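# Roll whiteboard into next room's yellow bay

## Task

Bring the whiteboard through to the adjoining room and leave it parked in that room's yellow taped bay so that each of its four wheels sits fully within the tape outline, touching none of the tape. The task fails if the coffee table is not standing upright at the end, if the sliding door is slammed while being opened or closed, or if the robot falls or finishes leaning. The whiteboard must stay in place on its own; a result that holds only because the robot is pressing or gripping it does not count.

## Robot and tools

Robot: a Hello Robot Stretch 4, about 1.6 m tall, with one arm. It has an omni-wheel base (rim within 0.23 m of the base origin), a lift on a mast, an arm that telescopes forward, a three-joint wrist (yaw, pitch, roll) and a two-finger gripper. Loose objects may occasionally get nudged by an outside force. There are 2 scenes, each starting fresh; finished_scene reports whether the goal was met and gives the next scene's task.

Frames: the base frame sits on the floor under the base centre, x forward, y left, z up. hand_pose, the point between the fingers 0.015 m behind the tips, is given in this frame and can be slightly wrong. The odometry frame is the base frame as it was when the scene began.

execute_actions(actions, cameras): actions is a list holding one action, or empty to just get state and images. An action may contain base, joints or both, plus optional pace and contact_limits; alternatively it is {"end_of_arm": "enable_torque"} with nothing else. All parts start together and may finish at different times.
- base: exactly one key, each an offset from where the base last reported itself, not a pose. translate_m: metres straight ahead (forward positive), -2 to 2. strafe_m: metres sideways (left positive), -2 to 2. rotate_rad: radians turned in place (counter-clockwise seen from above positive), -3.2 to 3.2.
- joints: absolute targets by name. lift_m 0 to 1.2 m; arm_m 0 to 0.55 m of extension; wrist_yaw_rad -1.134 to 4.276 (0 points forward, positive left, 3.14 folded back, above 3.4 the arm may block it); wrist_pitch_rad -1.117 to 4.259 (0 level, 1.57 pointing down); wrist_roll_rad -1.117 to 4.259 (positive turns clockwise seen from behind); gripper_m 0 to 0.08 m finger gap. Joint targets outside range get clipped and reported; any other bad value or unknown key rejects the whole call with no motion.
- pace: "slow", "default", "fast" or "max"; base up to 0.1/0.3/0.4/0.6 m/s and 1/2/3/4 rad/s. With lift above 0.2, speeds are further reduced, down to 0.3 m/s and 1 rad/s at lift 1.2.
- contact_limits: only arm_m, 0 (gentlest) to 0.75 (firmest), default 0.5.
- cameras: list from head_camera, head_left_camera, head_right_camera, wrist_camera, or "all"; omitted/null means all, [] means none. No action runs longer than 15 s.
Any part you omit may keep driving toward its previous target. At scene start, lift_m 0.4 with wrist_yaw_rad 0 unfolds the wrist.

wait(seconds 0 to 10) returns state and images without commanding anything. zoom_image(camera, region [x0,y0,x1,y1] pixels, at most 504x504) enlarges part of the latest full image. read_manual gives licence text only. finished_scene(scene 1 or 2) closes that scene permanently once the last command has settled.

Result lines: base_status and joint_status give how each motion ended: "done"; "off_target" (rested short, may still push); "contact_stop_at_<key>" (met resistance; that part may go slack, lift may sag, wheels may roll); "limit_stop_at_<name>", including limit_stop_at_tilt (leaning over 6 degrees; lift, arm, wheels go slack until it levels) and limit_stop_at_own_body (self-collision, often with pitch below -0.2 and roll outside -0.4..4); "time_out"; "torque_fault" (wrist or gripper motor went limp; send enable_torque). If a call reports a stop, later calls in that same reply are skipped. on_its_own lists things not commanded this call; its "held at" is a target, not a position. lidar_m: 12 distances in 30-degree sectors, first straight ahead then counter-clockwise (4th left, 7th behind, 10th right); "-" means nothing seen or closer than 0.25 m; it covers roughly 0.15 m up to robot height and misses glass and thin legs. wrist_depth_mm: 7x7 grid of median depths, 100 to 2000 mm. base_odometry counts wheel rotation, so slip shows as motion; heading -3.142 to 3.142, left positive. If turned_by_wheels and turned_by_imu differ by over about 0.1 rad, a collision or slip occurred. base_tilt in degrees, forward/right positive, with a fixed bias up to about 1.5. motor_effort is percent of max, positive toward larger joint values, peak in brackets; for wheel_0..2 positive means turning right.

Gripper: to grasp, command a gap smaller than the object; "off_target" afterwards means something is held. Sustained gripper effort beyond about 50 causes a torque fault and a drop. A level gripper holding more than about 2.7 kg faults the wrist.

Avoid: driving or turning with over 1 kg in hand and arm_m above 0.2 (tip risk, worse at fast/max); hard steady pushes with a high gripper or high contact limit; ramming the base or gripper into things; moving the sliding door quickly; knocking over the coffee table. Pushing the whiteboard should be gentle and low. Once parked, let go and back away so it rests by itself.

Each tool is called after "Call:" by a JSON object that holds its "op" and its "data", one argument or row to a line.

## Session

I'll start by looking at the scene.

Call:
{"op": "execute_actions", "data": {
  "actions": []
}}

Scene clock: 0.00 s.
base_odometry: x=+0.000 y=+0.000 heading=+0.000 (m, m, rad; odometry frame)
turned_by_wheels: +0.000 (rad since the last result)
turned_by_imu: +0.000 (rad since the last result)
base_tilt: forward=-0.2 right=-0.5 (deg)
lidar_m: 1.03 1.06 1.48 1.81 1.23 0.67 0.58 0.58 0.68 0.87 0.89 1.05
base_status: not commanded
joint_positions: lift_m=+0.189 arm_m=-0.002 wrist_yaw_rad=+3.157 wrist_pitch_rad=+0.003 wrist_roll_rad=-0.003 gripper_m=+0.040
joint_status: not commanded
motor_effort: lift_m=+20 arm_m=+0 wrist_yaw_rad=+0 wrist_pitch_rad=-9 wrist_roll_rad=+3 gripper_m=-1 wheel_0=-1 wheel_1=-1 wheel_2=+1 (%)
hand_pose: x=-0.0446 y=+0.0842 z=+0.3663 quat_wxyz=(-0.008, -0.002, -0.002, +1.000) (m; base frame)
wrist_depth_mm: - 128 136 750 788 831 878 / - 109 137 759 798 831 891 / - 116 138 759 809 854 878 / 142 140 723 759 809 842 904 / 220 699 732 778 820 854 917 / 220 699 121 778 142 854 904 / 213 - - - - - 891
pictures: head_camera, head_left_camera, head_right_camera, wrist_camera
Images, in order (width x height): head_camera 420x560, head_left_camera 420x672, head_right_camera 420x672, wrist_camera 616x392.

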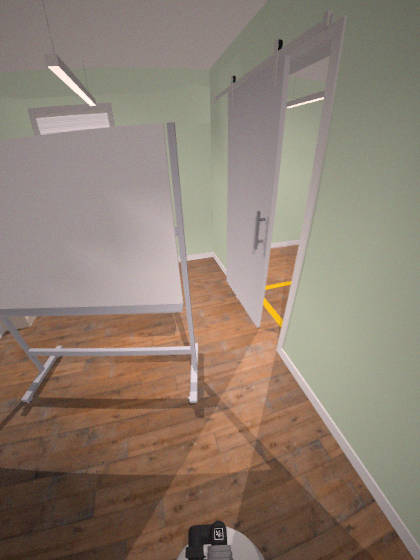

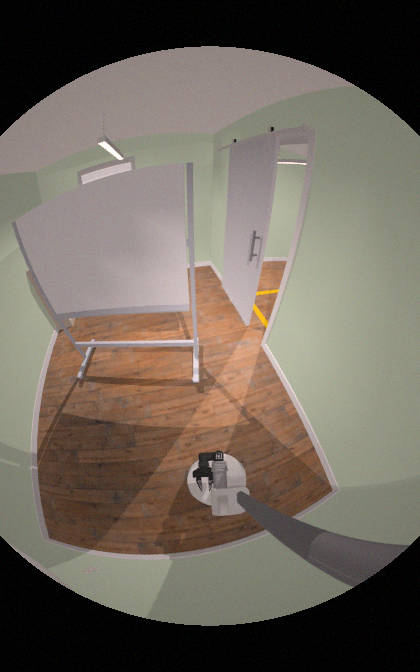

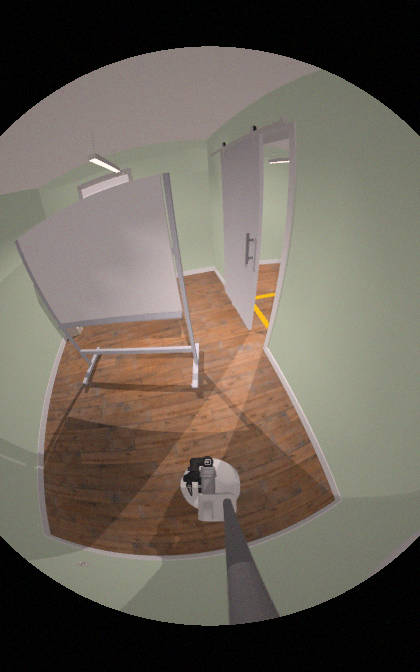

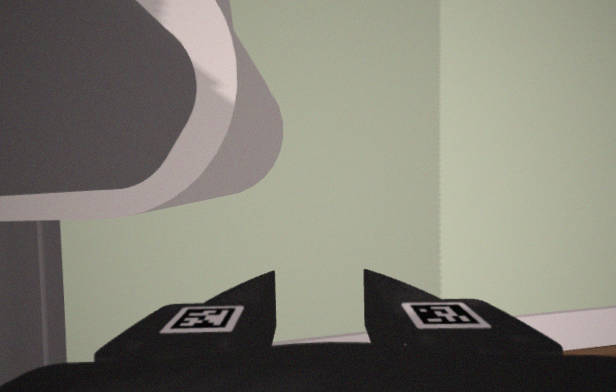

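Call:
{"op": "zoom_image", "data": {
  "camera": "head_camera",
  "region": [0, 200, 420, 420]
}}

Call:
{"op": "zoom_image", "data": {
  "camera": "head_camera",
  "region": [180, 0, 420, 360]
}}

Region (0, 200, 420, 420) of head_camera's 420x560 image, scaled by 1.200, with more detail than that image has; it fills the top 264 rows of this view, and the rest is white.

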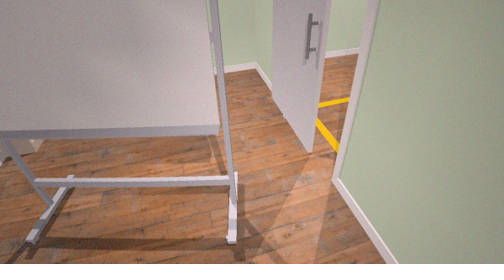

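Region (180, 0, 420, 360) of head_camera's 420x560 image, scaled by 1.400, with more detail than that image has.

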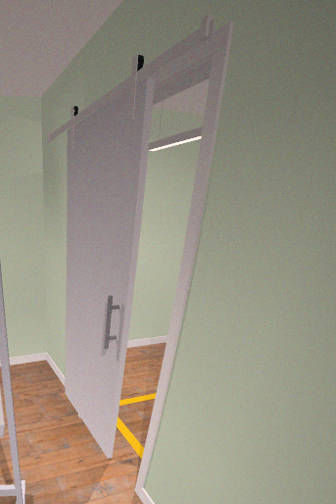

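Call:
{"op": "execute_actions", "data": {
  "actions": [
    {"base": {"rotate_rad": 0.283}, "joints": {"lift_m": 0.4, "wrist_yaw_rad": 0}}
  ],
  "cameras": ["head_camera", "head_left_camera"]
}}

Scene clock: 36.37 s.
base_odometry: x=+0.000 y=+0.000 heading=+0.283 (m, m, rad; odometry frame)
turned_by_wheels: +0.283 (rad since the last result)
turned_by_imu: +0.280 (rad since the last result)
base_tilt: forward=-0.1 right=-0.5 (deg)
lidar_m: 0.87 1.24 1.85 1.78 0.84 0.61 0.60 0.62 0.89 0.88 0.95 1.33
base_status: done
joint_positions: lift_m=+0.400 arm_m=-0.002 wrist_yaw_rad=+0.000 wrist_pitch_rad=+0.003 wrist_roll_rad=-0.003 gripper_m=+0.040
joint_status: all done
motor_effort: lift_m=+24(25) arm_m=+0(0) wrist_yaw_rad=-2(7) wrist_pitch_rad=-9(7) wrist_roll_rad=+2(3) gripper_m=-2(2) wheel_0=-1(7) wheel_1=-2(8) wheel_2=-2(7) (%)
hand_pose: x=+0.3820 y=-0.0874 z=+0.5772 quat_wxyz=(+1.000, -0.002, +0.002, +0.000) (m; base frame)
wrist_depth_mm: 1138 1025 946 866 - 1921 1281 / 1138 1042 960 878 - 1921 1255 / 1205 - - - - 1921 1397 / - - - - - 1921 1336 / - - - - - 1921 1397 / 1756 1618 121 960 142 1708 1397 / 1430 - - - - - 1336
pictures: head_camera, head_left_camera
Images, in order (width x height): head_camera 420x560, head_left_camera 420x672.

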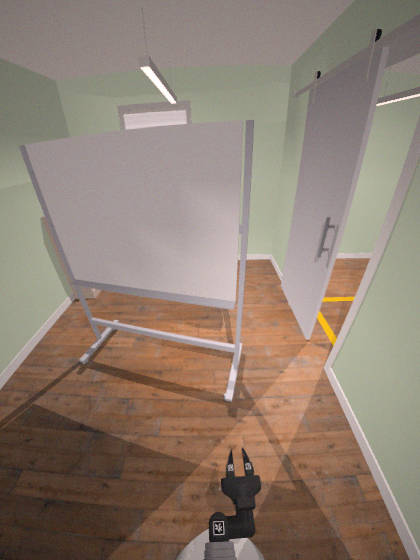

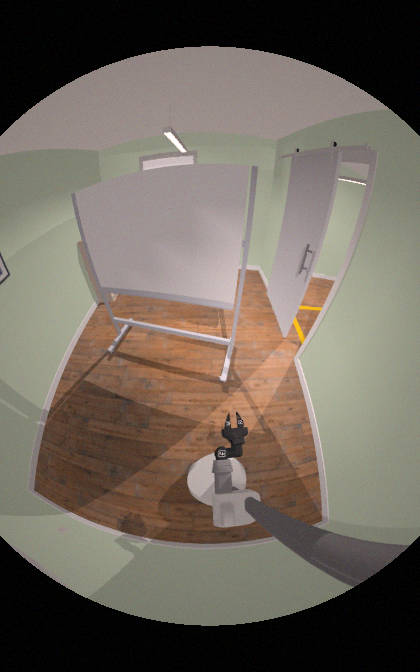

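Call:
{"op": "execute_actions", "data": {
  "actions": [
    {"base": {"strafe_m": -0.52}, "joints": {"gripper_m": 0.08}}
  ],
  "cameras": ["head_camera"]
}}

Scene clock: 40.80 s.
base_odometry: x=+0.145 y=-0.499 heading=+0.282 (m, m, rad; odometry frame)
turned_by_wheels: +0.000 (rad since the last result)
turned_by_imu: -0.003 (rad since the last result)
base_tilt: forward=-0.1 right=-0.5 (deg)
lidar_m: 1.27 0.95 1.88 2.19 0.84 0.63 0.61 0.51 0.37 0.36 0.39 0.54
base_status: done
joint_positions: lift_m=+0.400 arm_m=-0.002 wrist_yaw_rad=+0.000 wrist_pitch_rad=+0.003 wrist_roll_rad=-0.003 gripper_m=+0.080
joint_status: all done
motor_effort: lift_m=+23(24) arm_m=+0(0) wrist_yaw_rad=+2(1) wrist_pitch_rad=-6(7) wrist_roll_rad=+2(2) gripper_m=+3(3) wheel_0=-1(9) wheel_1=-2(11) wheel_2=+0(2) (%)
hand_pose: x=+0.3820 y=-0.0874 z=+0.5773 quat_wxyz=(+1.000, -0.002, +0.002, +0.000) (m; base frame)
wrist_depth_mm: 931 878 - - 1661 750 500 / 946 904 - - 1661 768 496 / - - - - 1708 759 500 / - - - - 1808 768 504 / - - - - 1863 778 508 / 1336 504 149 1808 1537 128 484 / - - 131 - - - -
pictures: head_camera
Images, in order (width x height): head_camera 420x560.

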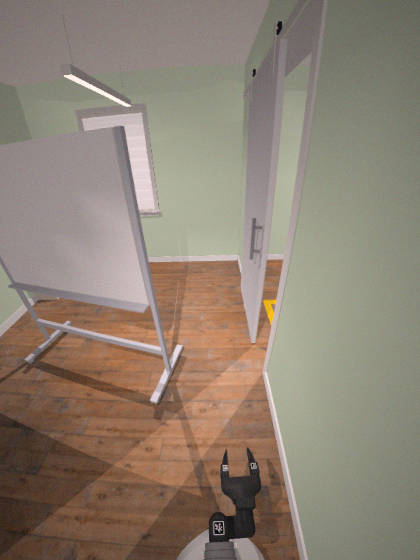

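Call:
{"op": "execute_actions", "data": {
  "actions": [
    {"base": {"translate_m": 1.64}, "joints": {"lift_m": 0.79}}
  ],
  "cameras": ["head_camera", "head_left_camera", "head_right_camera"]
}}

Scene clock: 56.00 s.
base_odometry: x=+1.720 y=-0.042 heading=+0.283 (m, m, rad; odometry frame)
turned_by_wheels: +0.000 (rad since the last result)
turned_by_imu: -0.010 (rad since the last result)
base_tilt: forward=-0.1 right=-0.7 (deg)
lidar_m: 1.47 1.55 2.02 1.19 0.68 0.61 1.54 0.65 0.33 0.35 0.38 0.55
base_status: done
joint_positions: lift_m=+0.790 arm_m=-0.002 wrist_yaw_rad=+0.000 wrist_pitch_rad=+0.003 wrist_roll_rad=-0.003 gripper_m=+0.080
joint_status: all done
motor_effort: lift_m=+24(25) arm_m=+0(0) wrist_yaw_rad=-2(2) wrist_pitch_rad=-8(7) wrist_roll_rad=+2(1) gripper_m=+2(1) wheel_0=+1(5) wheel_1=+2(7) wheel_2=+1(10) (%)
hand_pose: x=+0.3820 y=-0.0874 z=+0.9672 quat_wxyz=(+1.000, -0.002, +0.002, +0.000) (m; base frame)
wrist_depth_mm: 1281 1281 1281 1255 1205 854 564 / 1308 1308 1308 1281 1255 854 569 / 1336 1308 1308 1281 1255 878 574 / 1336 1308 1308 1308 1255 866 574 / 1366 1336 1308 1308 1281 878 580 / 1336 732 149 1336 1281 128 508 / - - 131 - - - -
pictures: head_camera, head_left_camera, head_right_camera
Images, in order (width x height): head_camera 420x560, head_left_camera 420x672, head_right_camera 420x672.

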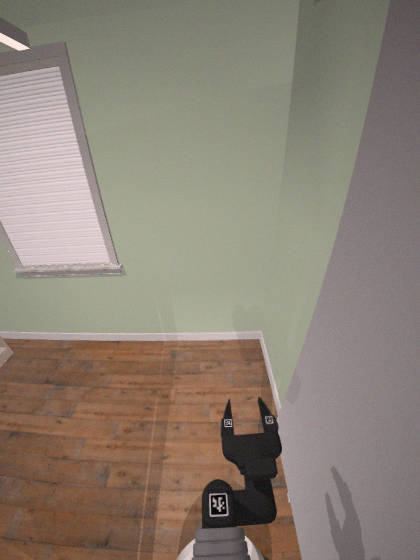

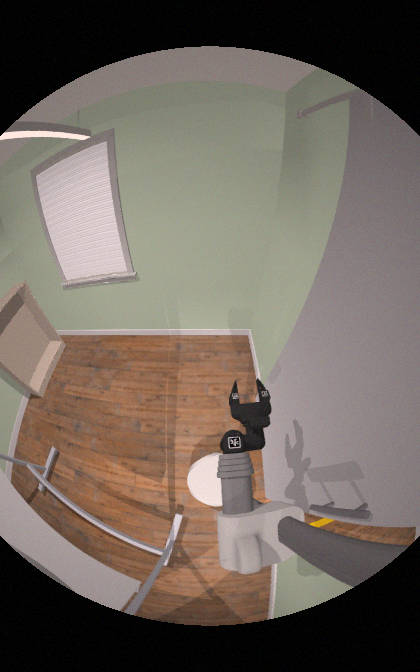

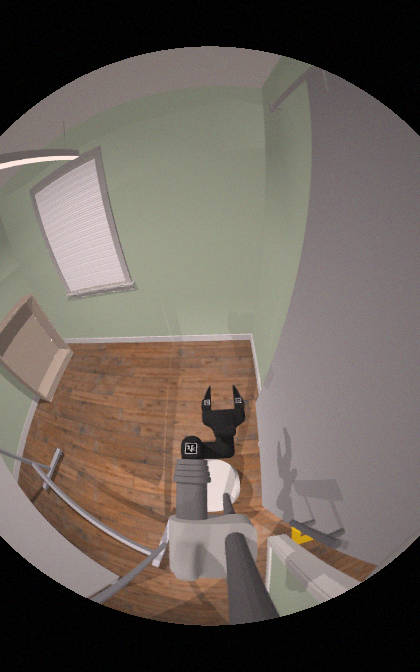

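Call:
{"op": "execute_actions", "data": {
  "actions": [
    {"base": {"strafe_m": 0.17}}
  ],
  "cameras": []
}}

Call:
{"op": "execute_actions", "data": {
  "actions": [
    {"base": {"rotate_rad": -1.56}}
  ]
}}

Scene clock: 59.67 s.
base_odometry: x=+1.673 y=+0.121 heading=+0.283 (m, m, rad; odometry frame)
turned_by_wheels: +0.000 (rad since the last result)
turned_by_imu: -0.001 (rad since the last result)
base_tilt: forward=-0.1 right=-0.7 (deg)
lidar_m: 1.48 1.54 1.88 1.10 0.64 0.55 2.17 0.80 0.49 0.51 0.55 0.78
base_status: done
joint_positions: lift_m=+0.790 arm_m=-0.002 wrist_yaw_rad=+0.000 wrist_pitch_rad=+0.003 wrist_roll_rad=-0.003 gripper_m=+0.080
joint_status: not commanded
motor_effort: lift_m=+24(24) arm_m=+0(0) wrist_yaw_rad=-1(1) wrist_pitch_rad=-8(7) wrist_roll_rad=+2(2) gripper_m=+2(0) wheel_0=+1(8) wheel_1=+0(10) wheel_2=+0(1) (%)
hand_pose: x=+0.3820 y=-0.0874 z=+0.9672 quat_wxyz=(+1.000, -0.002, +0.002, +0.000) (m; base frame)
wrist_depth_mm: 1308 1281 1255 1255 1255 1229 831 / 1308 1281 1308 1281 1255 1255 831 / 1336 1308 1308 1281 1281 1255 831 / 1336 1336 1308 1281 1281 1281 831 / 1336 1336 1308 1308 1308 1255 842 / 1397 732 149 1336 1308 128 798 / - - 131 - - - -
pictures: none
No camera images: the call's "cameras" was empty. Leave "cameras" out to get every camera's image.

Scene clock: 61.70 s.
base_odometry: x=+1.673 y=+0.121 heading=-1.277 (m, m, rad; odometry frame)
turned_by_wheels: -1.560 (rad since the last result)
turned_by_imu: -1.559 (rad since the last result)
base_tilt: forward=-0.1 right=-0.6 (deg)
lidar_m: 0.52 0.54 0.79 1.48 1.56 1.93 1.09 0.62 0.33 2.09 0.80 0.50
base_status: done
joint_positions: lift_m=+0.790 arm_m=-0.002 wrist_yaw_rad=+0.000 wrist_pitch_rad=+0.003 wrist_roll_rad=-0.003 gripper_m=+0.080
joint_status: not commanded
motor_effort: lift_m=+23(24) arm_m=+0(0) wrist_yaw_rad=-1(1) wrist_pitch_rad=-7(6) wrist_roll_rad=+2(1) gripper_m=+2(1) wheel_0=+3(8) wheel_1=+0(8) wheel_2=+1(9) (%)
hand_pose: x=+0.3820 y=-0.0874 z=+0.9673 quat_wxyz=(+1.000, -0.002, +0.002, +0.000) (m; base frame)
wrist_depth_mm: 320 315 312 309 303 303 - / 325 320 315 312 306 304 - / 327 322 319 314 307 309 - / 330 327 320 317 312 312 - / 334 329 324 320 314 314 - / 336 232 149 324 255 128 - / - - 131 - - - -
pictures: head_camera, head_left_camera, head_right_camera, wrist_camera
camera_calibration (this result's frames):
wrist_camera: T_world_to_cam=[[0.0151446, -0.99957, -0.0251069, -0.0597906], [-0.0593211, 0.0241673, -0.997946, 1.03832], [0.998124, 0.0166028, -0.0589295, -0.165096], [0, 0, 0, 1]] pos_world=[0.227286, -0.0821173, 1.02496]
Images, in order (width x height): head_camera 420x560, head_left_camera 420x672, head_right_camera 420x672, wrist_camera 616x392.

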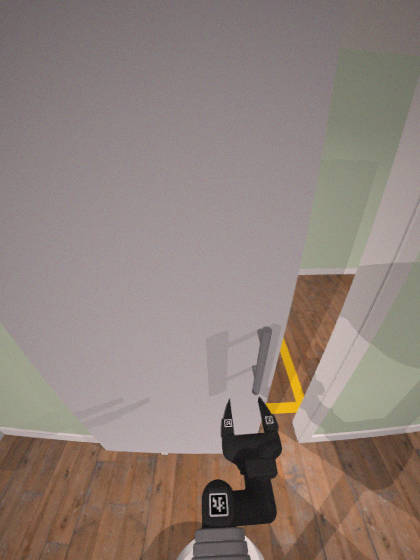

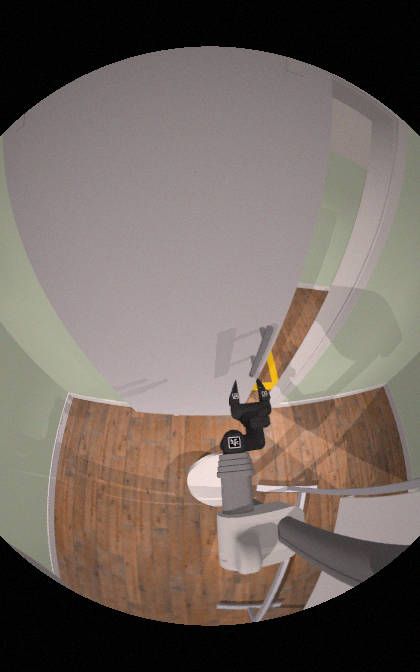

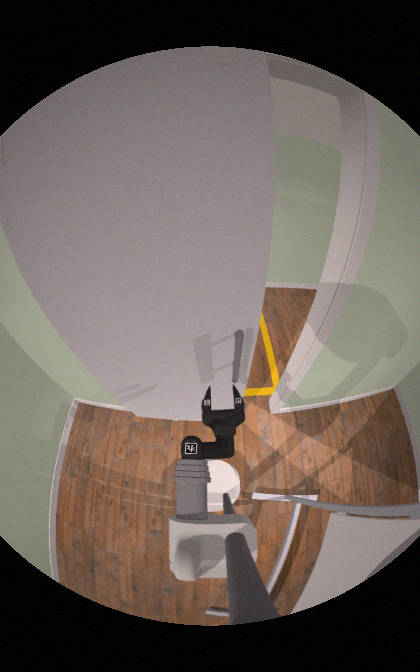

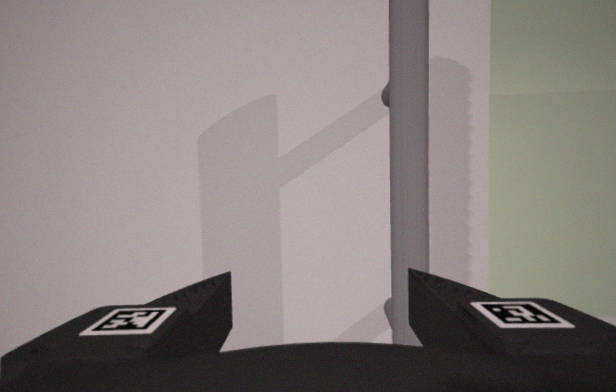

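Call:
{"op": "execute_actions", "data": {
  "actions": [
    {"base": {"strafe_m": -0.03}, "joints": {"wrist_yaw_rad": -0.18, "arm_m": 0.03}}
  ],
  "cameras": ["wrist_camera", "head_right_camera"]
}}

Scene clock: 69.23 s.
base_odometry: x=+1.644 y=+0.112 heading=-1.277 (m, m, rad; odometry frame)
turned_by_wheels: +0.000 (rad since the last result)
turned_by_imu: -0.002 (rad since the last result)
base_tilt: forward=-0.1 right=-0.7 (deg)
lidar_m: 0.47 0.55 0.79 1.50 1.57 1.95 1.04 0.61 0.29 2.09 0.81 0.49
base_status: done
joint_positions: lift_m=+0.790 arm_m=+0.029 wrist_yaw_rad=-0.180 wrist_pitch_rad=+0.003 wrist_roll_rad=-0.003 gripper_m=+0.080
joint_status: all done
motor_effort: lift_m=+23(23) arm_m=+8(10) wrist_yaw_rad=-1(4) wrist_pitch_rad=-8(9) wrist_roll_rad=+2(2) gripper_m=+1(2) wheel_0=+2(9) wheel_1=-2(7) wheel_2=+0(1) (%)
hand_pose: x=+0.3930 y=-0.1240 z=+0.9673 quat_wxyz=(+0.996, -0.001, +0.002, -0.090) (m; base frame)
wrist_depth_mm: 272 279 287 296 - - 488 / 274 282 290 298 - - 488 / 276 285 291 300 - - 492 / 279 287 294 304 - - 496 / 281 290 297 306 - - 500 / 283 211 149 306 315 128 480 / - - 131 - - - -
pictures: head_right_camera, wrist_camera
camera_calibration (this result's frames):
wrist_camera: T_world_to_cam=[[-0.163775, -0.986178, -0.0251064, -0.0245662], [-0.0540292, 0.0343787, -0.997947, 1.03905], [0.985017, -0.162083, -0.0589128, -0.192503], [0, 0, 0, 1]] pos_world=[0.241735, -0.0911493, 1.02496]
Images, in order (width x height): head_right_camera 420x672, wrist_camera 616x392.

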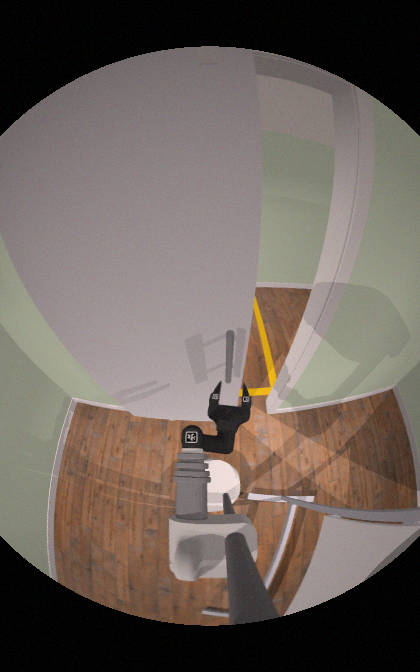

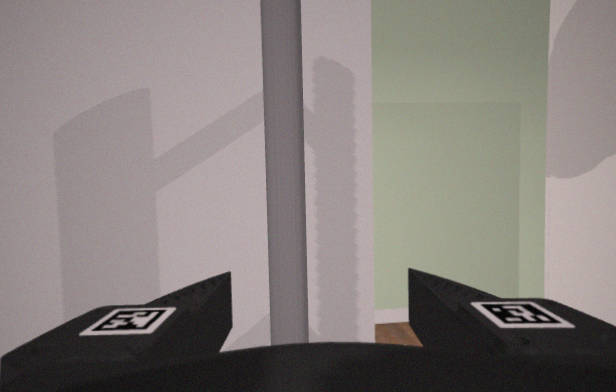

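Call:
{"op": "execute_actions", "data": {
  "actions": [
    {"joints": {"arm_m": 0.122}, "contact_limits": {"arm_m": 0.2}, "pace": "slow"}
  ],
  "cameras": ["wrist_camera", "head_camera"]
}}

Scene clock: 75.30 s.
base_odometry: x=+1.644 y=+0.112 heading=-1.277 (m, m, rad; odometry frame)
turned_by_wheels: +0.000 (rad since the last result)
turned_by_imu: -0.002 (rad since the last result)
base_tilt: forward=-0.1 right=-0.6 (deg)
lidar_m: 0.48 0.56 0.78 1.50 1.58 1.95 1.04 0.61 0.29 2.08 0.83 0.50
base_status: not commanded
joint_positions: lift_m=+0.790 arm_m=+0.120 wrist_yaw_rad=-0.180 wrist_pitch_rad=+0.003 wrist_roll_rad=-0.003 gripper_m=+0.080
joint_status: all done
motor_effort: lift_m=+23(23) arm_m=+8(8) wrist_yaw_rad=+1(2) wrist_pitch_rad=-9(8) wrist_roll_rad=+2(2) gripper_m=+2(3) wheel_0=+2(2) wheel_1=-2(2) wheel_2=+1(0) (%)
contact_limits: arm_m 0.2
hand_pose: x=+0.4850 y=-0.1241 z=+0.9673 quat_wxyz=(+0.996, -0.001, +0.002, -0.090) (m; base frame)
wrist_depth_mm: 189 193 199 138 211 - - / 190 195 200 139 213 - - / 191 196 202 141 215 - - / 193 198 203 143 216 - - / 195 200 205 145 218 - - / 195 167 149 145 218 128 - / - - 131 - - - -
pictures: head_camera, wrist_camera
camera_calibration (this result's frames):
wrist_camera: T_world_to_cam=[[-0.163946, -0.98615, -0.0251067, -0.00945401], [-0.0540232, 0.0343884, -0.997947, 1.04402], [0.984989, -0.162253, -0.0589128, -0.283085], [0, 0, 0, 1]] pos_world=[0.333687, -0.0911567, 1.02496]
Images, in order (width x height): head_camera 420x560, wrist_camera 616x392.

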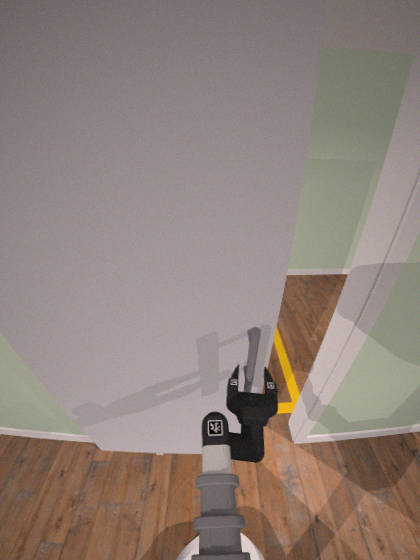

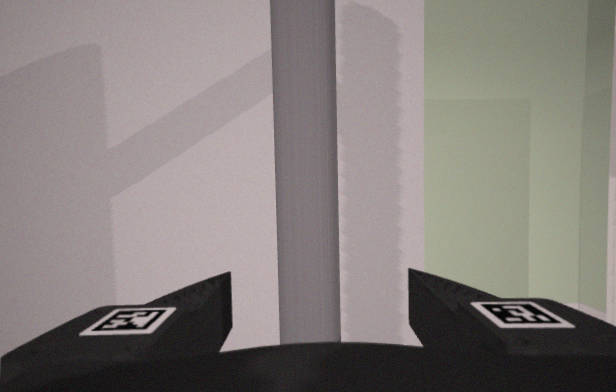

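Call:
{"op": "execute_actions", "data": {
  "actions": [
    {"joints": {"arm_m": 0.145, "gripper_m": 0.04}, "contact_limits": {"arm_m": 0.2}, "pace": "slow"}
  ],
  "cameras": ["wrist_camera"]
}}

Call:
{"op": "execute_actions", "data": {
  "actions": [
    {"base": {"strafe_m": 0.3}, "pace": "slow"}
  ],
  "cameras": ["wrist_camera", "head_camera", "head_left_camera"]
}}

Scene clock: 80.03 s.
base_odometry: x=+1.644 y=+0.112 heading=-1.277 (m, m, rad; odometry frame)
turned_by_wheels: +0.000 (rad since the last result)
turned_by_imu: -0.002 (rad since the last result)
base_tilt: forward=-0.1 right=-0.5 (deg)
lidar_m: 0.50 0.56 0.80 1.51 1.59 1.95 1.04 0.59 0.30 2.10 0.82 0.52
base_status: not commanded
joint_positions: lift_m=+0.790 arm_m=+0.143 wrist_yaw_rad=-0.180 wrist_pitch_rad=+0.003 wrist_roll_rad=-0.003 gripper_m=+0.040
joint_status: all done
motor_effort: lift_m=+23(23) arm_m=+8(8) wrist_yaw_rad=+0(1) wrist_pitch_rad=-9(8) wrist_roll_rad=+1(2) gripper_m=+1(2) wheel_0=+2(2) wheel_1=-2(2) wheel_2=+0(0) (%)
contact_limits: arm_m 0.2
hand_pose: x=+0.5080 y=-0.1241 z=+0.9673 quat_wxyz=(+0.996, -0.001, +0.002, -0.090) (m; base frame)
wrist_depth_mm: 167 172 177 114 187 - - / 168 173 178 116 189 - - / 170 175 180 117 190 - - / 171 176 181 118 192 - - / 173 177 183 120 194 - - / 174 178 121 121 142 - - / 175 - - - - - -
pictures: wrist_camera
camera_calibration (this result's frames):
wrist_camera: T_world_to_cam=[[-0.163954, -0.986148, -0.0251065, -0.00568065], [-0.054023, 0.0343886, -0.997947, 1.04526], [0.984988, -0.162261, -0.0589128, -0.305741], [0, 0, 0, 1]] pos_world=[0.356688, -0.091157, 1.02496]
Images, in order (width x height): wrist_camera 616x392.

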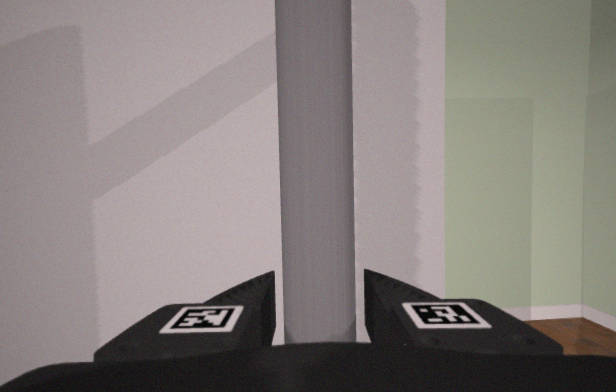

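Scene clock: 84.20 s.
base_odometry: x=+1.931 y=+0.199 heading=-1.278 (m, m, rad; odometry frame)
turned_by_wheels: -0.001 (rad since the last result)
turned_by_imu: -0.006 (rad since the last result)
base_tilt: forward=-0.1 right=-0.6 (deg)
lidar_m: 0.47 0.56 0.79 1.20 1.28 1.78 1.32 0.94 0.79 0.57 0.97 0.47
base_status: done
joint_positions: lift_m=+0.790 arm_m=+0.144 wrist_yaw_rad=-0.184 wrist_pitch_rad=+0.003 wrist_roll_rad=-0.003 gripper_m=+0.041
joint_status: not commanded
on_its_own: wrist_yaw_rad is at rest, and its effort (+14) is outside its rest range (-13 to +13)
motor_effort: lift_m=+23(23) arm_m=+6(8) wrist_yaw_rad=+14(33) wrist_pitch_rad=-9(10) wrist_roll_rad=+2(2) gripper_m=-5(14) wheel_0=-8(23) wheel_1=+0(7) wheel_2=-3(4) (%)
hand_pose: x=+0.5080 y=-0.1249 z=+0.9673 quat_wxyz=(+0.996, -0.001, +0.002, -0.092) (m; base frame)
wrist_depth_mm: 172 177 183 126 195 - - / 174 178 185 128 197 - - / 175 180 186 130 199 - - / 176 181 187 132 200 - - / 178 183 189 135 202 - - / 179 183 121 151 128 - - / 180 - - - - - -
pictures: head_camera, head_left_camera, wrist_camera
camera_calibration (this result's frames):
wrist_camera: T_world_to_cam=[[-0.168288, -0.985418, -0.0251068, -0.00423077], [-0.0538584, 0.0346239, -0.997948, 1.04524], [0.984265, -0.166591, -0.0588998, -0.306036], [0, 0, 0, 1]] pos_world=[0.356803, -0.091342, 1.02496]
Images, in order (width x height): head_camera 420x560, head_left_camera 420x672, wrist_camera 616x392.

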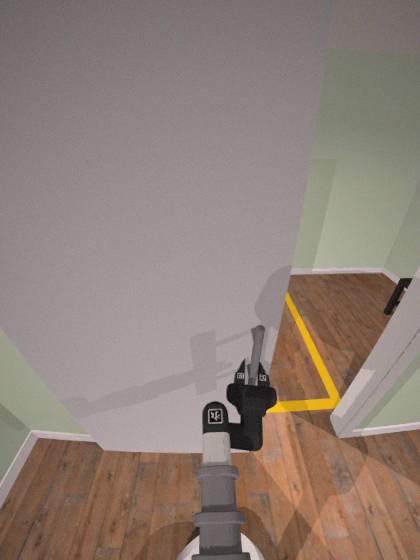

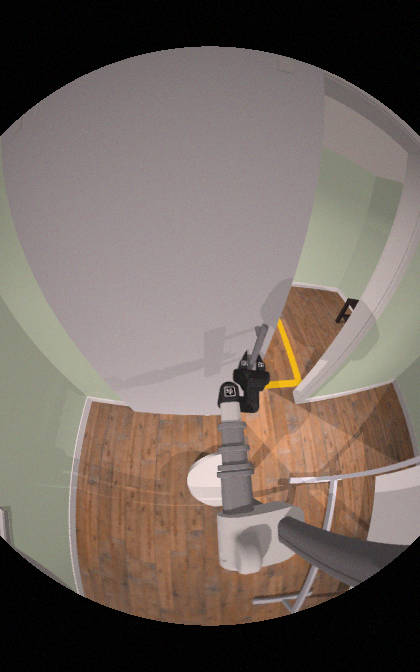

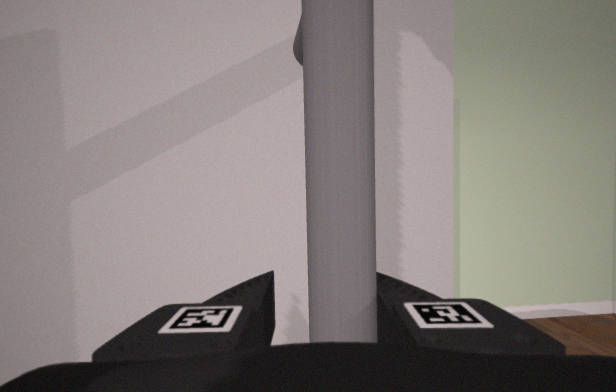

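Call:
{"op": "execute_actions", "data": {
  "actions": [
    {"base": {"strafe_m": 0.2}, "joints": {"arm_m": 0.152}, "pace": "slow"}
  ],
  "cameras": ["wrist_camera", "head_camera", "head_right_camera"]
}}

Scene clock: 91.97 s.
base_odometry: x=+2.122 y=+0.256 heading=-1.279 (m, m, rad; odometry frame)
turned_by_wheels: -0.001 (rad since the last result)
turned_by_imu: -0.006 (rad since the last result)
base_tilt: forward=-0.1 right=-0.6 (deg)
lidar_m: 0.47 0.56 0.80 0.99 1.08 1.46 1.81 1.15 0.98 0.77 1.15 0.50
base_status: done
joint_positions: lift_m=+0.790 arm_m=+0.151 wrist_yaw_rad=-0.186 wrist_pitch_rad=+0.003 wrist_roll_rad=-0.003 gripper_m=+0.041
joint_status: all done
on_its_own: wrist_yaw_rad is at rest, and its effort (+16) is outside its rest range (-13 to +13)
motor_effort: lift_m=+23(23) arm_m=+8(11) wrist_yaw_rad=+16(49) wrist_pitch_rad=-8(7) wrist_roll_rad=+2(1) gripper_m=-3(10) wheel_0=-9(19) wheel_1=+1(6) wheel_2=-5(9) (%)
hand_pose: x=+0.5143 y=-0.1252 z=+0.9674 quat_wxyz=(+0.996, -0.002, +0.002, -0.093) (m; base frame)
wrist_depth_mm: 172 177 182 126 195 - - / 173 179 183 128 196 - - / 174 180 185 130 198 - - / 176 181 187 132 200 - - / 176 182 188 135 202 - - / 178 183 121 152 129 - - / 179 - - - - - -
pictures: head_camera, head_right_camera, wrist_camera
camera_calibration (this result's frames):
wrist_camera: T_world_to_cam=[[-0.169764, -0.985165, -0.0251021, -0.0026556], [-0.0534805, 0.0346441, -0.997968, 1.04549], [0.984033, -0.168076, -0.0585684, -0.312747], [0, 0, 0, 1]] pos_world=[0.363215, -0.0914015, 1.02498]
Images, in order (width x height): head_camera 420x560, head_right_camera 420x672, wrist_camera 616x392.

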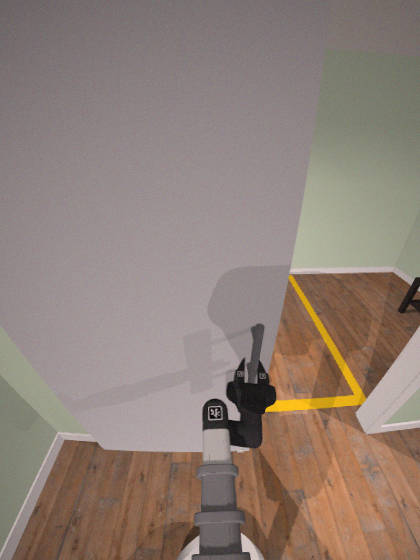

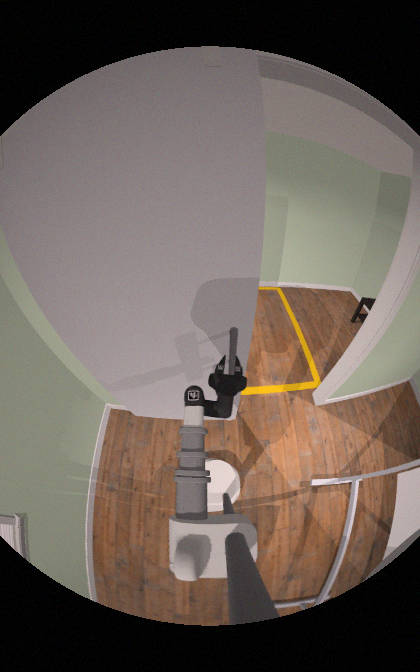

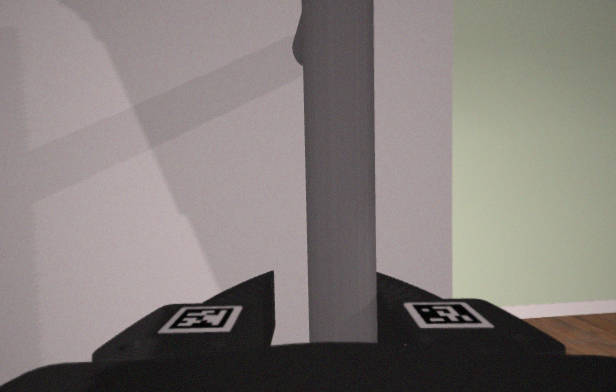

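Call:
{"op": "execute_actions", "data": {
  "actions": [
    {"base": {"strafe_m": 0.08}, "pace": "slow"}
  ],
  "cameras": ["wrist_camera", "head_right_camera"]
}}

Scene clock: 95.93 s.
base_odometry: x=+2.195 y=+0.265 heading=-1.375 (m, m, rad; odometry frame)
turned_by_wheels: -0.096 (rad since the last result)
turned_by_imu: -0.148 (rad since the last result)
base_tilt: forward=-0.1 right=-0.7 (deg)
lidar_m: 0.47 0.52 0.68 0.91 0.93 1.19 1.83 1.37 1.09 0.84 1.21 0.54
base_status: strafe_m contact_stop (by the wheels' count: +0.073 of +0.080)
joint_positions: lift_m=+0.790 arm_m=+0.152 wrist_yaw_rad=-0.180 wrist_pitch_rad=+0.003 wrist_roll_rad=-0.003 gripper_m=+0.040
joint_status: not commanded
on_its_own: the wheels are slack since a contact_stop
motor_effort: lift_m=+23(23) arm_m=+2(8) wrist_yaw_rad=-1(66) wrist_pitch_rad=-7(10) wrist_roll_rad=+2(1) gripper_m=-1(24) wheel_0=+0(32) wheel_1=+0(6) wheel_2=+1(11) (%)
hand_pose: x=+0.5161 y=-0.1241 z=+0.9674 quat_wxyz=(+0.996, -0.001, +0.002, -0.090) (m; base frame)
wrist_depth_mm: 157 166 175 118 201 - - / 158 167 177 119 203 - - / 159 168 179 121 205 - - / 160 169 180 122 206 - - / 161 171 181 123 208 - - / 162 170 121 124 142 - - / 162 - - - - - -
pictures: head_right_camera, wrist_camera
camera_calibration (this result's frames):
wrist_camera: T_world_to_cam=[[-0.163943, -0.98615, -0.0251355, -0.0043301], [-0.0538173, 0.0343834, -0.997959, 1.04567], [0.985001, -0.162256, -0.0587088, -0.313904], [0, 0, 0, 1]] pos_world=[0.364761, -0.0911565, 1.02499]
Images, in order (width x height): head_right_camera 420x672, wrist_camera 616x392.

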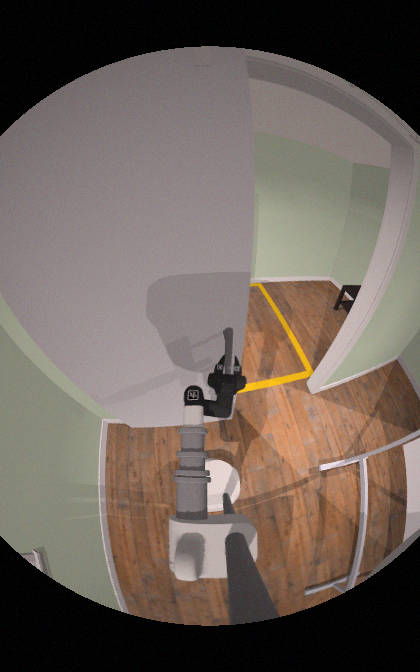

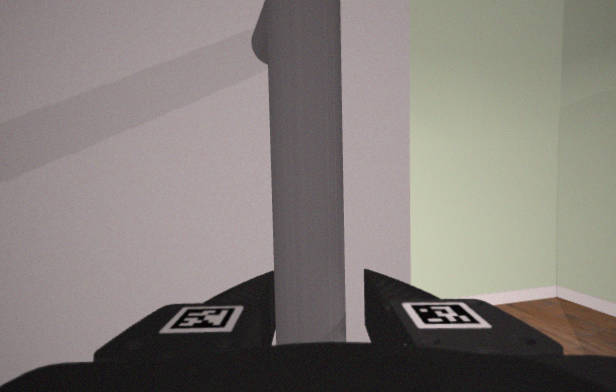

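Call:
{"op": "execute_actions", "data": {
  "actions": [
    {"joints": {"gripper_m": 0.08}}
  ],
  "cameras": []
}}

Call:
{"op": "execute_actions", "data": {
  "actions": [
    {"joints": {"arm_m": 0.0}}
  ],
  "cameras": []
}}

Call:
{"op": "execute_actions", "data": {
  "actions": [
    {"base": {"rotate_rad": 0.18}, "joints": {"wrist_yaw_rad": 0.0}}
  ],
  "cameras": []
}}

Call:
{"op": "execute_actions", "data": {
  "actions": [
    {"base": {"strafe_m": -0.45}}
  ]
}}

Scene clock: 99.90 s.
base_odometry: x=+2.195 y=+0.265 heading=-1.375 (m, m, rad; odometry frame)
turned_by_wheels: +0.000 (rad since the last result)
turned_by_imu: -0.002 (rad since the last result)
base_tilt: forward=-0.1 right=-0.6 (deg)
lidar_m: 0.45 0.52 0.67 0.91 0.94 1.20 1.82 1.38 1.09 0.85 1.19 0.57
base_status: not commanded
joint_positions: lift_m=+0.790 arm_m=+0.152 wrist_yaw_rad=-0.180 wrist_pitch_rad=+0.003 wrist_roll_rad=-0.003 gripper_m=+0.080
joint_status: all done
on_its_own: the wheels are slack since a contact_stop
motor_effort: lift_m=+23(23) arm_m=+2(2) wrist_yaw_rad=+0(0) wrist_pitch_rad=-7(7) wrist_roll_rad=+2(1) gripper_m=+1(2) wheel_0=+0(0) wheel_1=+0(0) wheel_2=+0(0) (%)
hand_pose: x=+0.5161 y=-0.1241 z=+0.9674 quat_wxyz=(+0.996, -0.001, +0.002, -0.090) (m; base frame)
wrist_depth_mm: 158 167 176 120 202 - - / 159 168 179 121 204 - - / 160 169 180 122 206 - - / 161 171 181 124 208 - - / 163 172 183 125 209 - - / 163 152 149 126 206 128 - / - - 131 - - - -
pictures: none
No camera images: the call's "cameras" was empty. Leave "cameras" out to get every camera's image.

Scene clock: 101.43 s.
base_odometry: x=+2.195 y=+0.265 heading=-1.375 (m, m, rad; odometry frame)
turned_by_wheels: +0.000 (rad since the last result)
turned_by_imu: -0.001 (rad since the last result)
base_tilt: forward=-0.1 right=-0.7 (deg)
lidar_m: 0.48 0.51 0.68 0.90 0.95 1.20 1.83 1.37 1.10 0.84 1.19 0.56
base_status: not commanded
joint_positions: lift_m=+0.790 arm_m=+0.001 wrist_yaw_rad=-0.180 wrist_pitch_rad=+0.003 wrist_roll_rad=-0.003 gripper_m=+0.080
joint_status: all done
on_its_own: the wheels are slack since a contact_stop
motor_effort: lift_m=+23(23) arm_m=-9(10) wrist_yaw_rad=-1(0) wrist_pitch_rad=-8(7) wrist_roll_rad=+2(2) gripper_m=+2(2) wheel_0=+0(0) wheel_1=+0(0) wheel_2=+0(0) (%)
hand_pose: x=+0.3659 y=-0.1241 z=+0.9673 quat_wxyz=(+0.996, -0.001, +0.002, -0.090) (m; base frame)
wrist_depth_mm: 286 303 317 342 - - - / 287 306 322 345 - - - / 290 307 325 349 - - - / 291 307 327 351 - - - / 293 310 329 353 - - - / 293 220 149 355 - 128 - / - - 131 - - - -
pictures: none
No camera images: the call's "cameras" was empty. Leave "cameras" out to get every camera's image.

Scene clock: 102.30 s.
base_odometry: x=+2.195 y=+0.265 heading=-1.196 (m, m, rad; odometry frame)
turned_by_wheels: +0.180 (rad since the last result)
turned_by_imu: +0.179 (rad since the last result)
base_tilt: forward=-0.1 right=-0.6 (deg)
lidar_m: 0.51 0.55 0.80 0.92 1.00 1.41 1.83 1.22 1.07 0.87 1.20 0.48
base_status: done
joint_positions: lift_m=+0.790 arm_m=+0.001 wrist_yaw_rad=+0.000 wrist_pitch_rad=+0.003 wrist_roll_rad=-0.003 gripper_m=+0.080
joint_status: all done
motor_effort: lift_m=+23(23) arm_m=-8(8) wrist_yaw_rad=-1(5) wrist_pitch_rad=-7(8) wrist_roll_rad=+2(2) gripper_m=+0(0) wheel_0=-3(7) wheel_1=+0(8) wheel_2=+0(8) (%)
hand_pose: x=+0.3850 y=-0.0874 z=+0.9673 quat_wxyz=(+1.000, -0.002, +0.002, +0.000) (m; base frame)
wrist_depth_mm: 312 307 300 296 290 283 282 / 315 309 304 298 293 266 286 / 319 312 306 301 294 290 287 / 322 315 309 304 297 240 290 / 325 319 312 306 300 241 291 / 329 227 149 309 303 128 - / - - 131 - - - -
pictures: none
No camera images: the call's "cameras" was empty. Leave "cameras" out to get every camera's image.

Scene clock: 105.13 s.
base_odometry: x=+1.776 y=+0.100 heading=-1.195 (m, m, rad; odometry frame)
turned_by_wheels: +0.000 (rad since the last result)
turned_by_imu: -0.001 (rad since the last result)
base_tilt: forward=-0.1 right=-0.6 (deg)
lidar_m: 0.63 0.50 0.77 1.35 1.44 1.92 1.24 0.74 0.44 1.81 0.82 0.92
base_status: done
joint_positions: lift_m=+0.790 arm_m=+0.001 wrist_yaw_rad=+0.000 wrist_pitch_rad=+0.003 wrist_roll_rad=-0.003 gripper_m=+0.080
joint_status: not commanded
motor_effort: lift_m=+23(23) arm_m=-8(8) wrist_yaw_rad=+0(0) wrist_pitch_rad=-7(8) wrist_roll_rad=+2(2) gripper_m=+2(3) wheel_0=+1(9) wheel_1=+0(9) wheel_2=+0(1) (%)
hand_pose: x=+0.3850 y=-0.0874 z=+0.9673 quat_wxyz=(+1.000, -0.002, +0.002, +0.000) (m; base frame)
wrist_depth_mm: 353 - - - - - - / 353 - - - - - - / 353 - - - - - - / 355 - - - - - - / 353 - - - - - - / 345 274 149 - - 128 - / - - 131 - - - -
pictures: head_camera, head_left_camera, head_right_camera, wrist_camera
camera_calibration (this result's frames):
wrist_camera: T_world_to_cam=[[0.0151985, -0.999568, -0.025139, -0.0598134], [-0.0593236, 0.0241961, -0.997946, 1.03852], [0.998123, 0.0166586, -0.0589303, -0.168078], [0, 0, 0, 1]] pos_world=[0.230281, -0.082116, 1.02498]
Images, in order (width x height): head_camera 420x560, head_left_camera 420x672, head_right_camera 420x672, wrist_camera 616x392.

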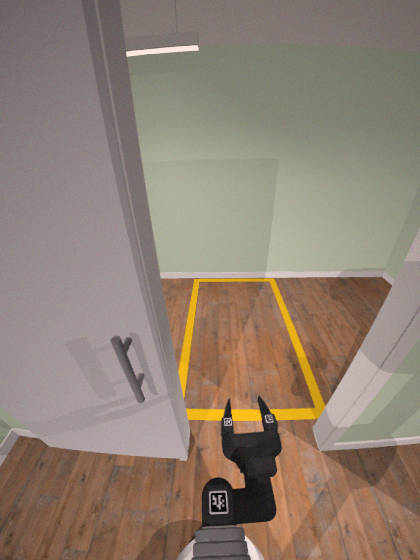

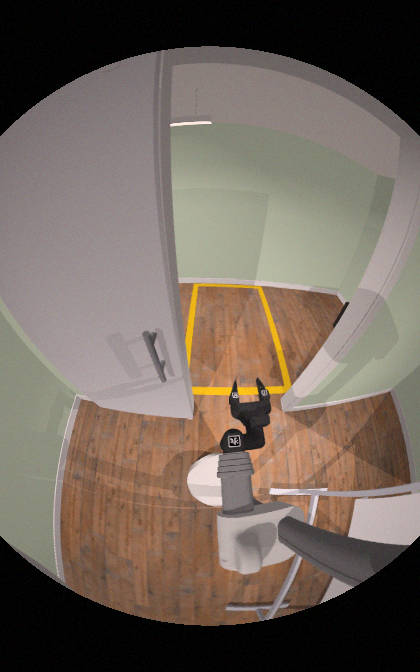

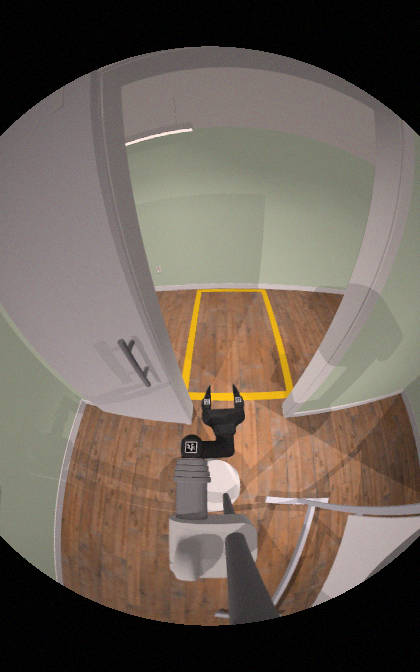

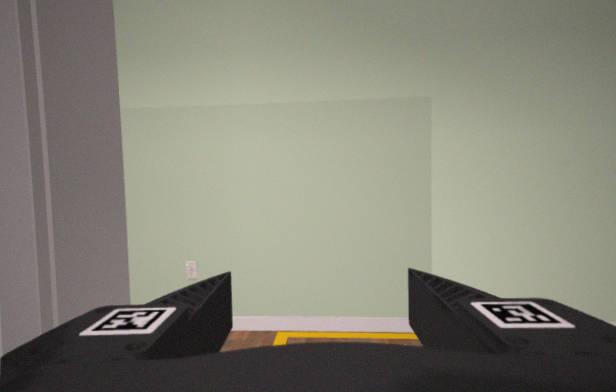

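Call:
{"op": "zoom_image", "data": {
  "camera": "head_camera",
  "region": [140, 240, 420, 470]
}}

Region (140, 240, 420, 470) of head_camera's 420x560 image, scaled by 1.800, with more detail than that image has; it fills the top 414 rows of this view, and the rest is white.

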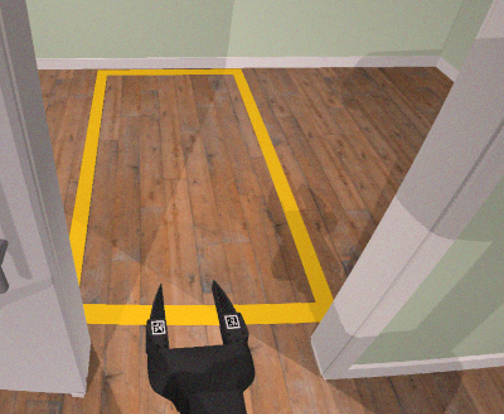

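Call:
{"op": "execute_actions", "data": {
  "actions": [
    {"base": {"rotate_rad": -3.19}, "joints": {"lift_m": 0.25}}
  ],
  "cameras": ["head_camera", "head_left_camera"]
}}

Scene clock: 133.10 s.
base_odometry: x=+1.776 y=+0.100 heading=+1.898 (m, m, rad; odometry frame)
turned_by_wheels: -3.190 (rad since the last result)
turned_by_imu: -3.189 (rad since the last result)
base_tilt: forward=-0.2 right=-0.6 (deg)
lidar_m: 1.40 0.77 0.40 0.46 0.83 0.85 2.62 0.51 0.71 1.38 1.43 1.92
base_status: done
joint_positions: lift_m=+0.250 arm_m=+0.001 wrist_yaw_rad=+0.000 wrist_pitch_rad=+0.003 wrist_roll_rad=-0.003 gripper_m=+0.080
joint_status: all done
motor_effort: lift_m=+16(22) arm_m=-9(9) wrist_yaw_rad=-1(2) wrist_pitch_rad=-8(7) wrist_roll_rad=+2(2) gripper_m=+2(2) wheel_0=+2(8) wheel_1=+1(11) wheel_2=+0(9) (%)
hand_pose: x=+0.3851 y=-0.0875 z=+0.4278 quat_wxyz=(+1.000, -0.002, +0.002, +0.000) (m; base frame)
wrist_depth_mm: 798 1008 1921 1921 1921 1921 1756 / 1983 1160 1983 1921 1921 1863 1808 / 1983 - 1983 1921 1921 1921 1808 / - - 1983 1921 1921 1921 1808 / 842 1921 - 1983 1808 1863 1756 / 1464 683 149 1366 1229 128 1430 / - - 131 - - - -
pictures: head_camera, head_left_camera
Images, in order (width x height): head_camera 420x560, head_left_camera 420x672.

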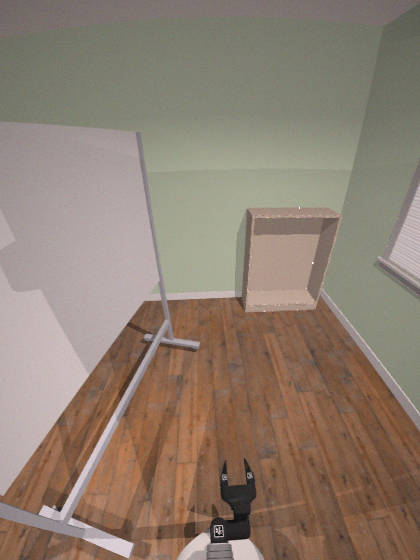

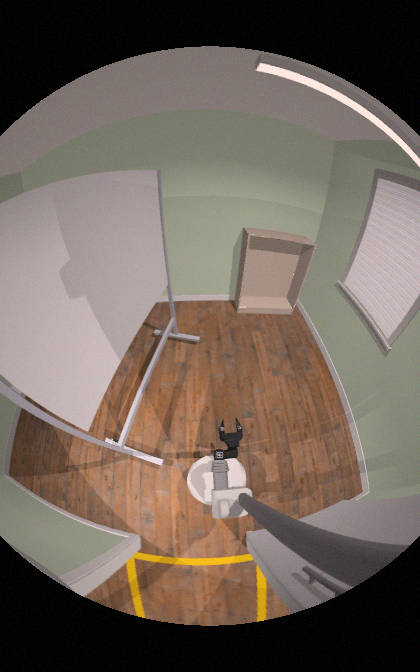

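Call:
{"op": "zoom_image", "data": {
  "camera": "head_left_camera",
  "region": [60, 380, 300, 600]
}}

Region (60, 380, 300, 600) of head_left_camera's 420x672 image, scaled by 2.100, with more detail than that image has; it fills the top 462 rows of this view, and the rest is white.

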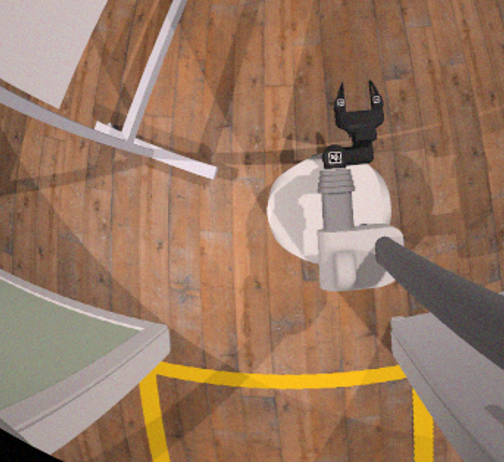

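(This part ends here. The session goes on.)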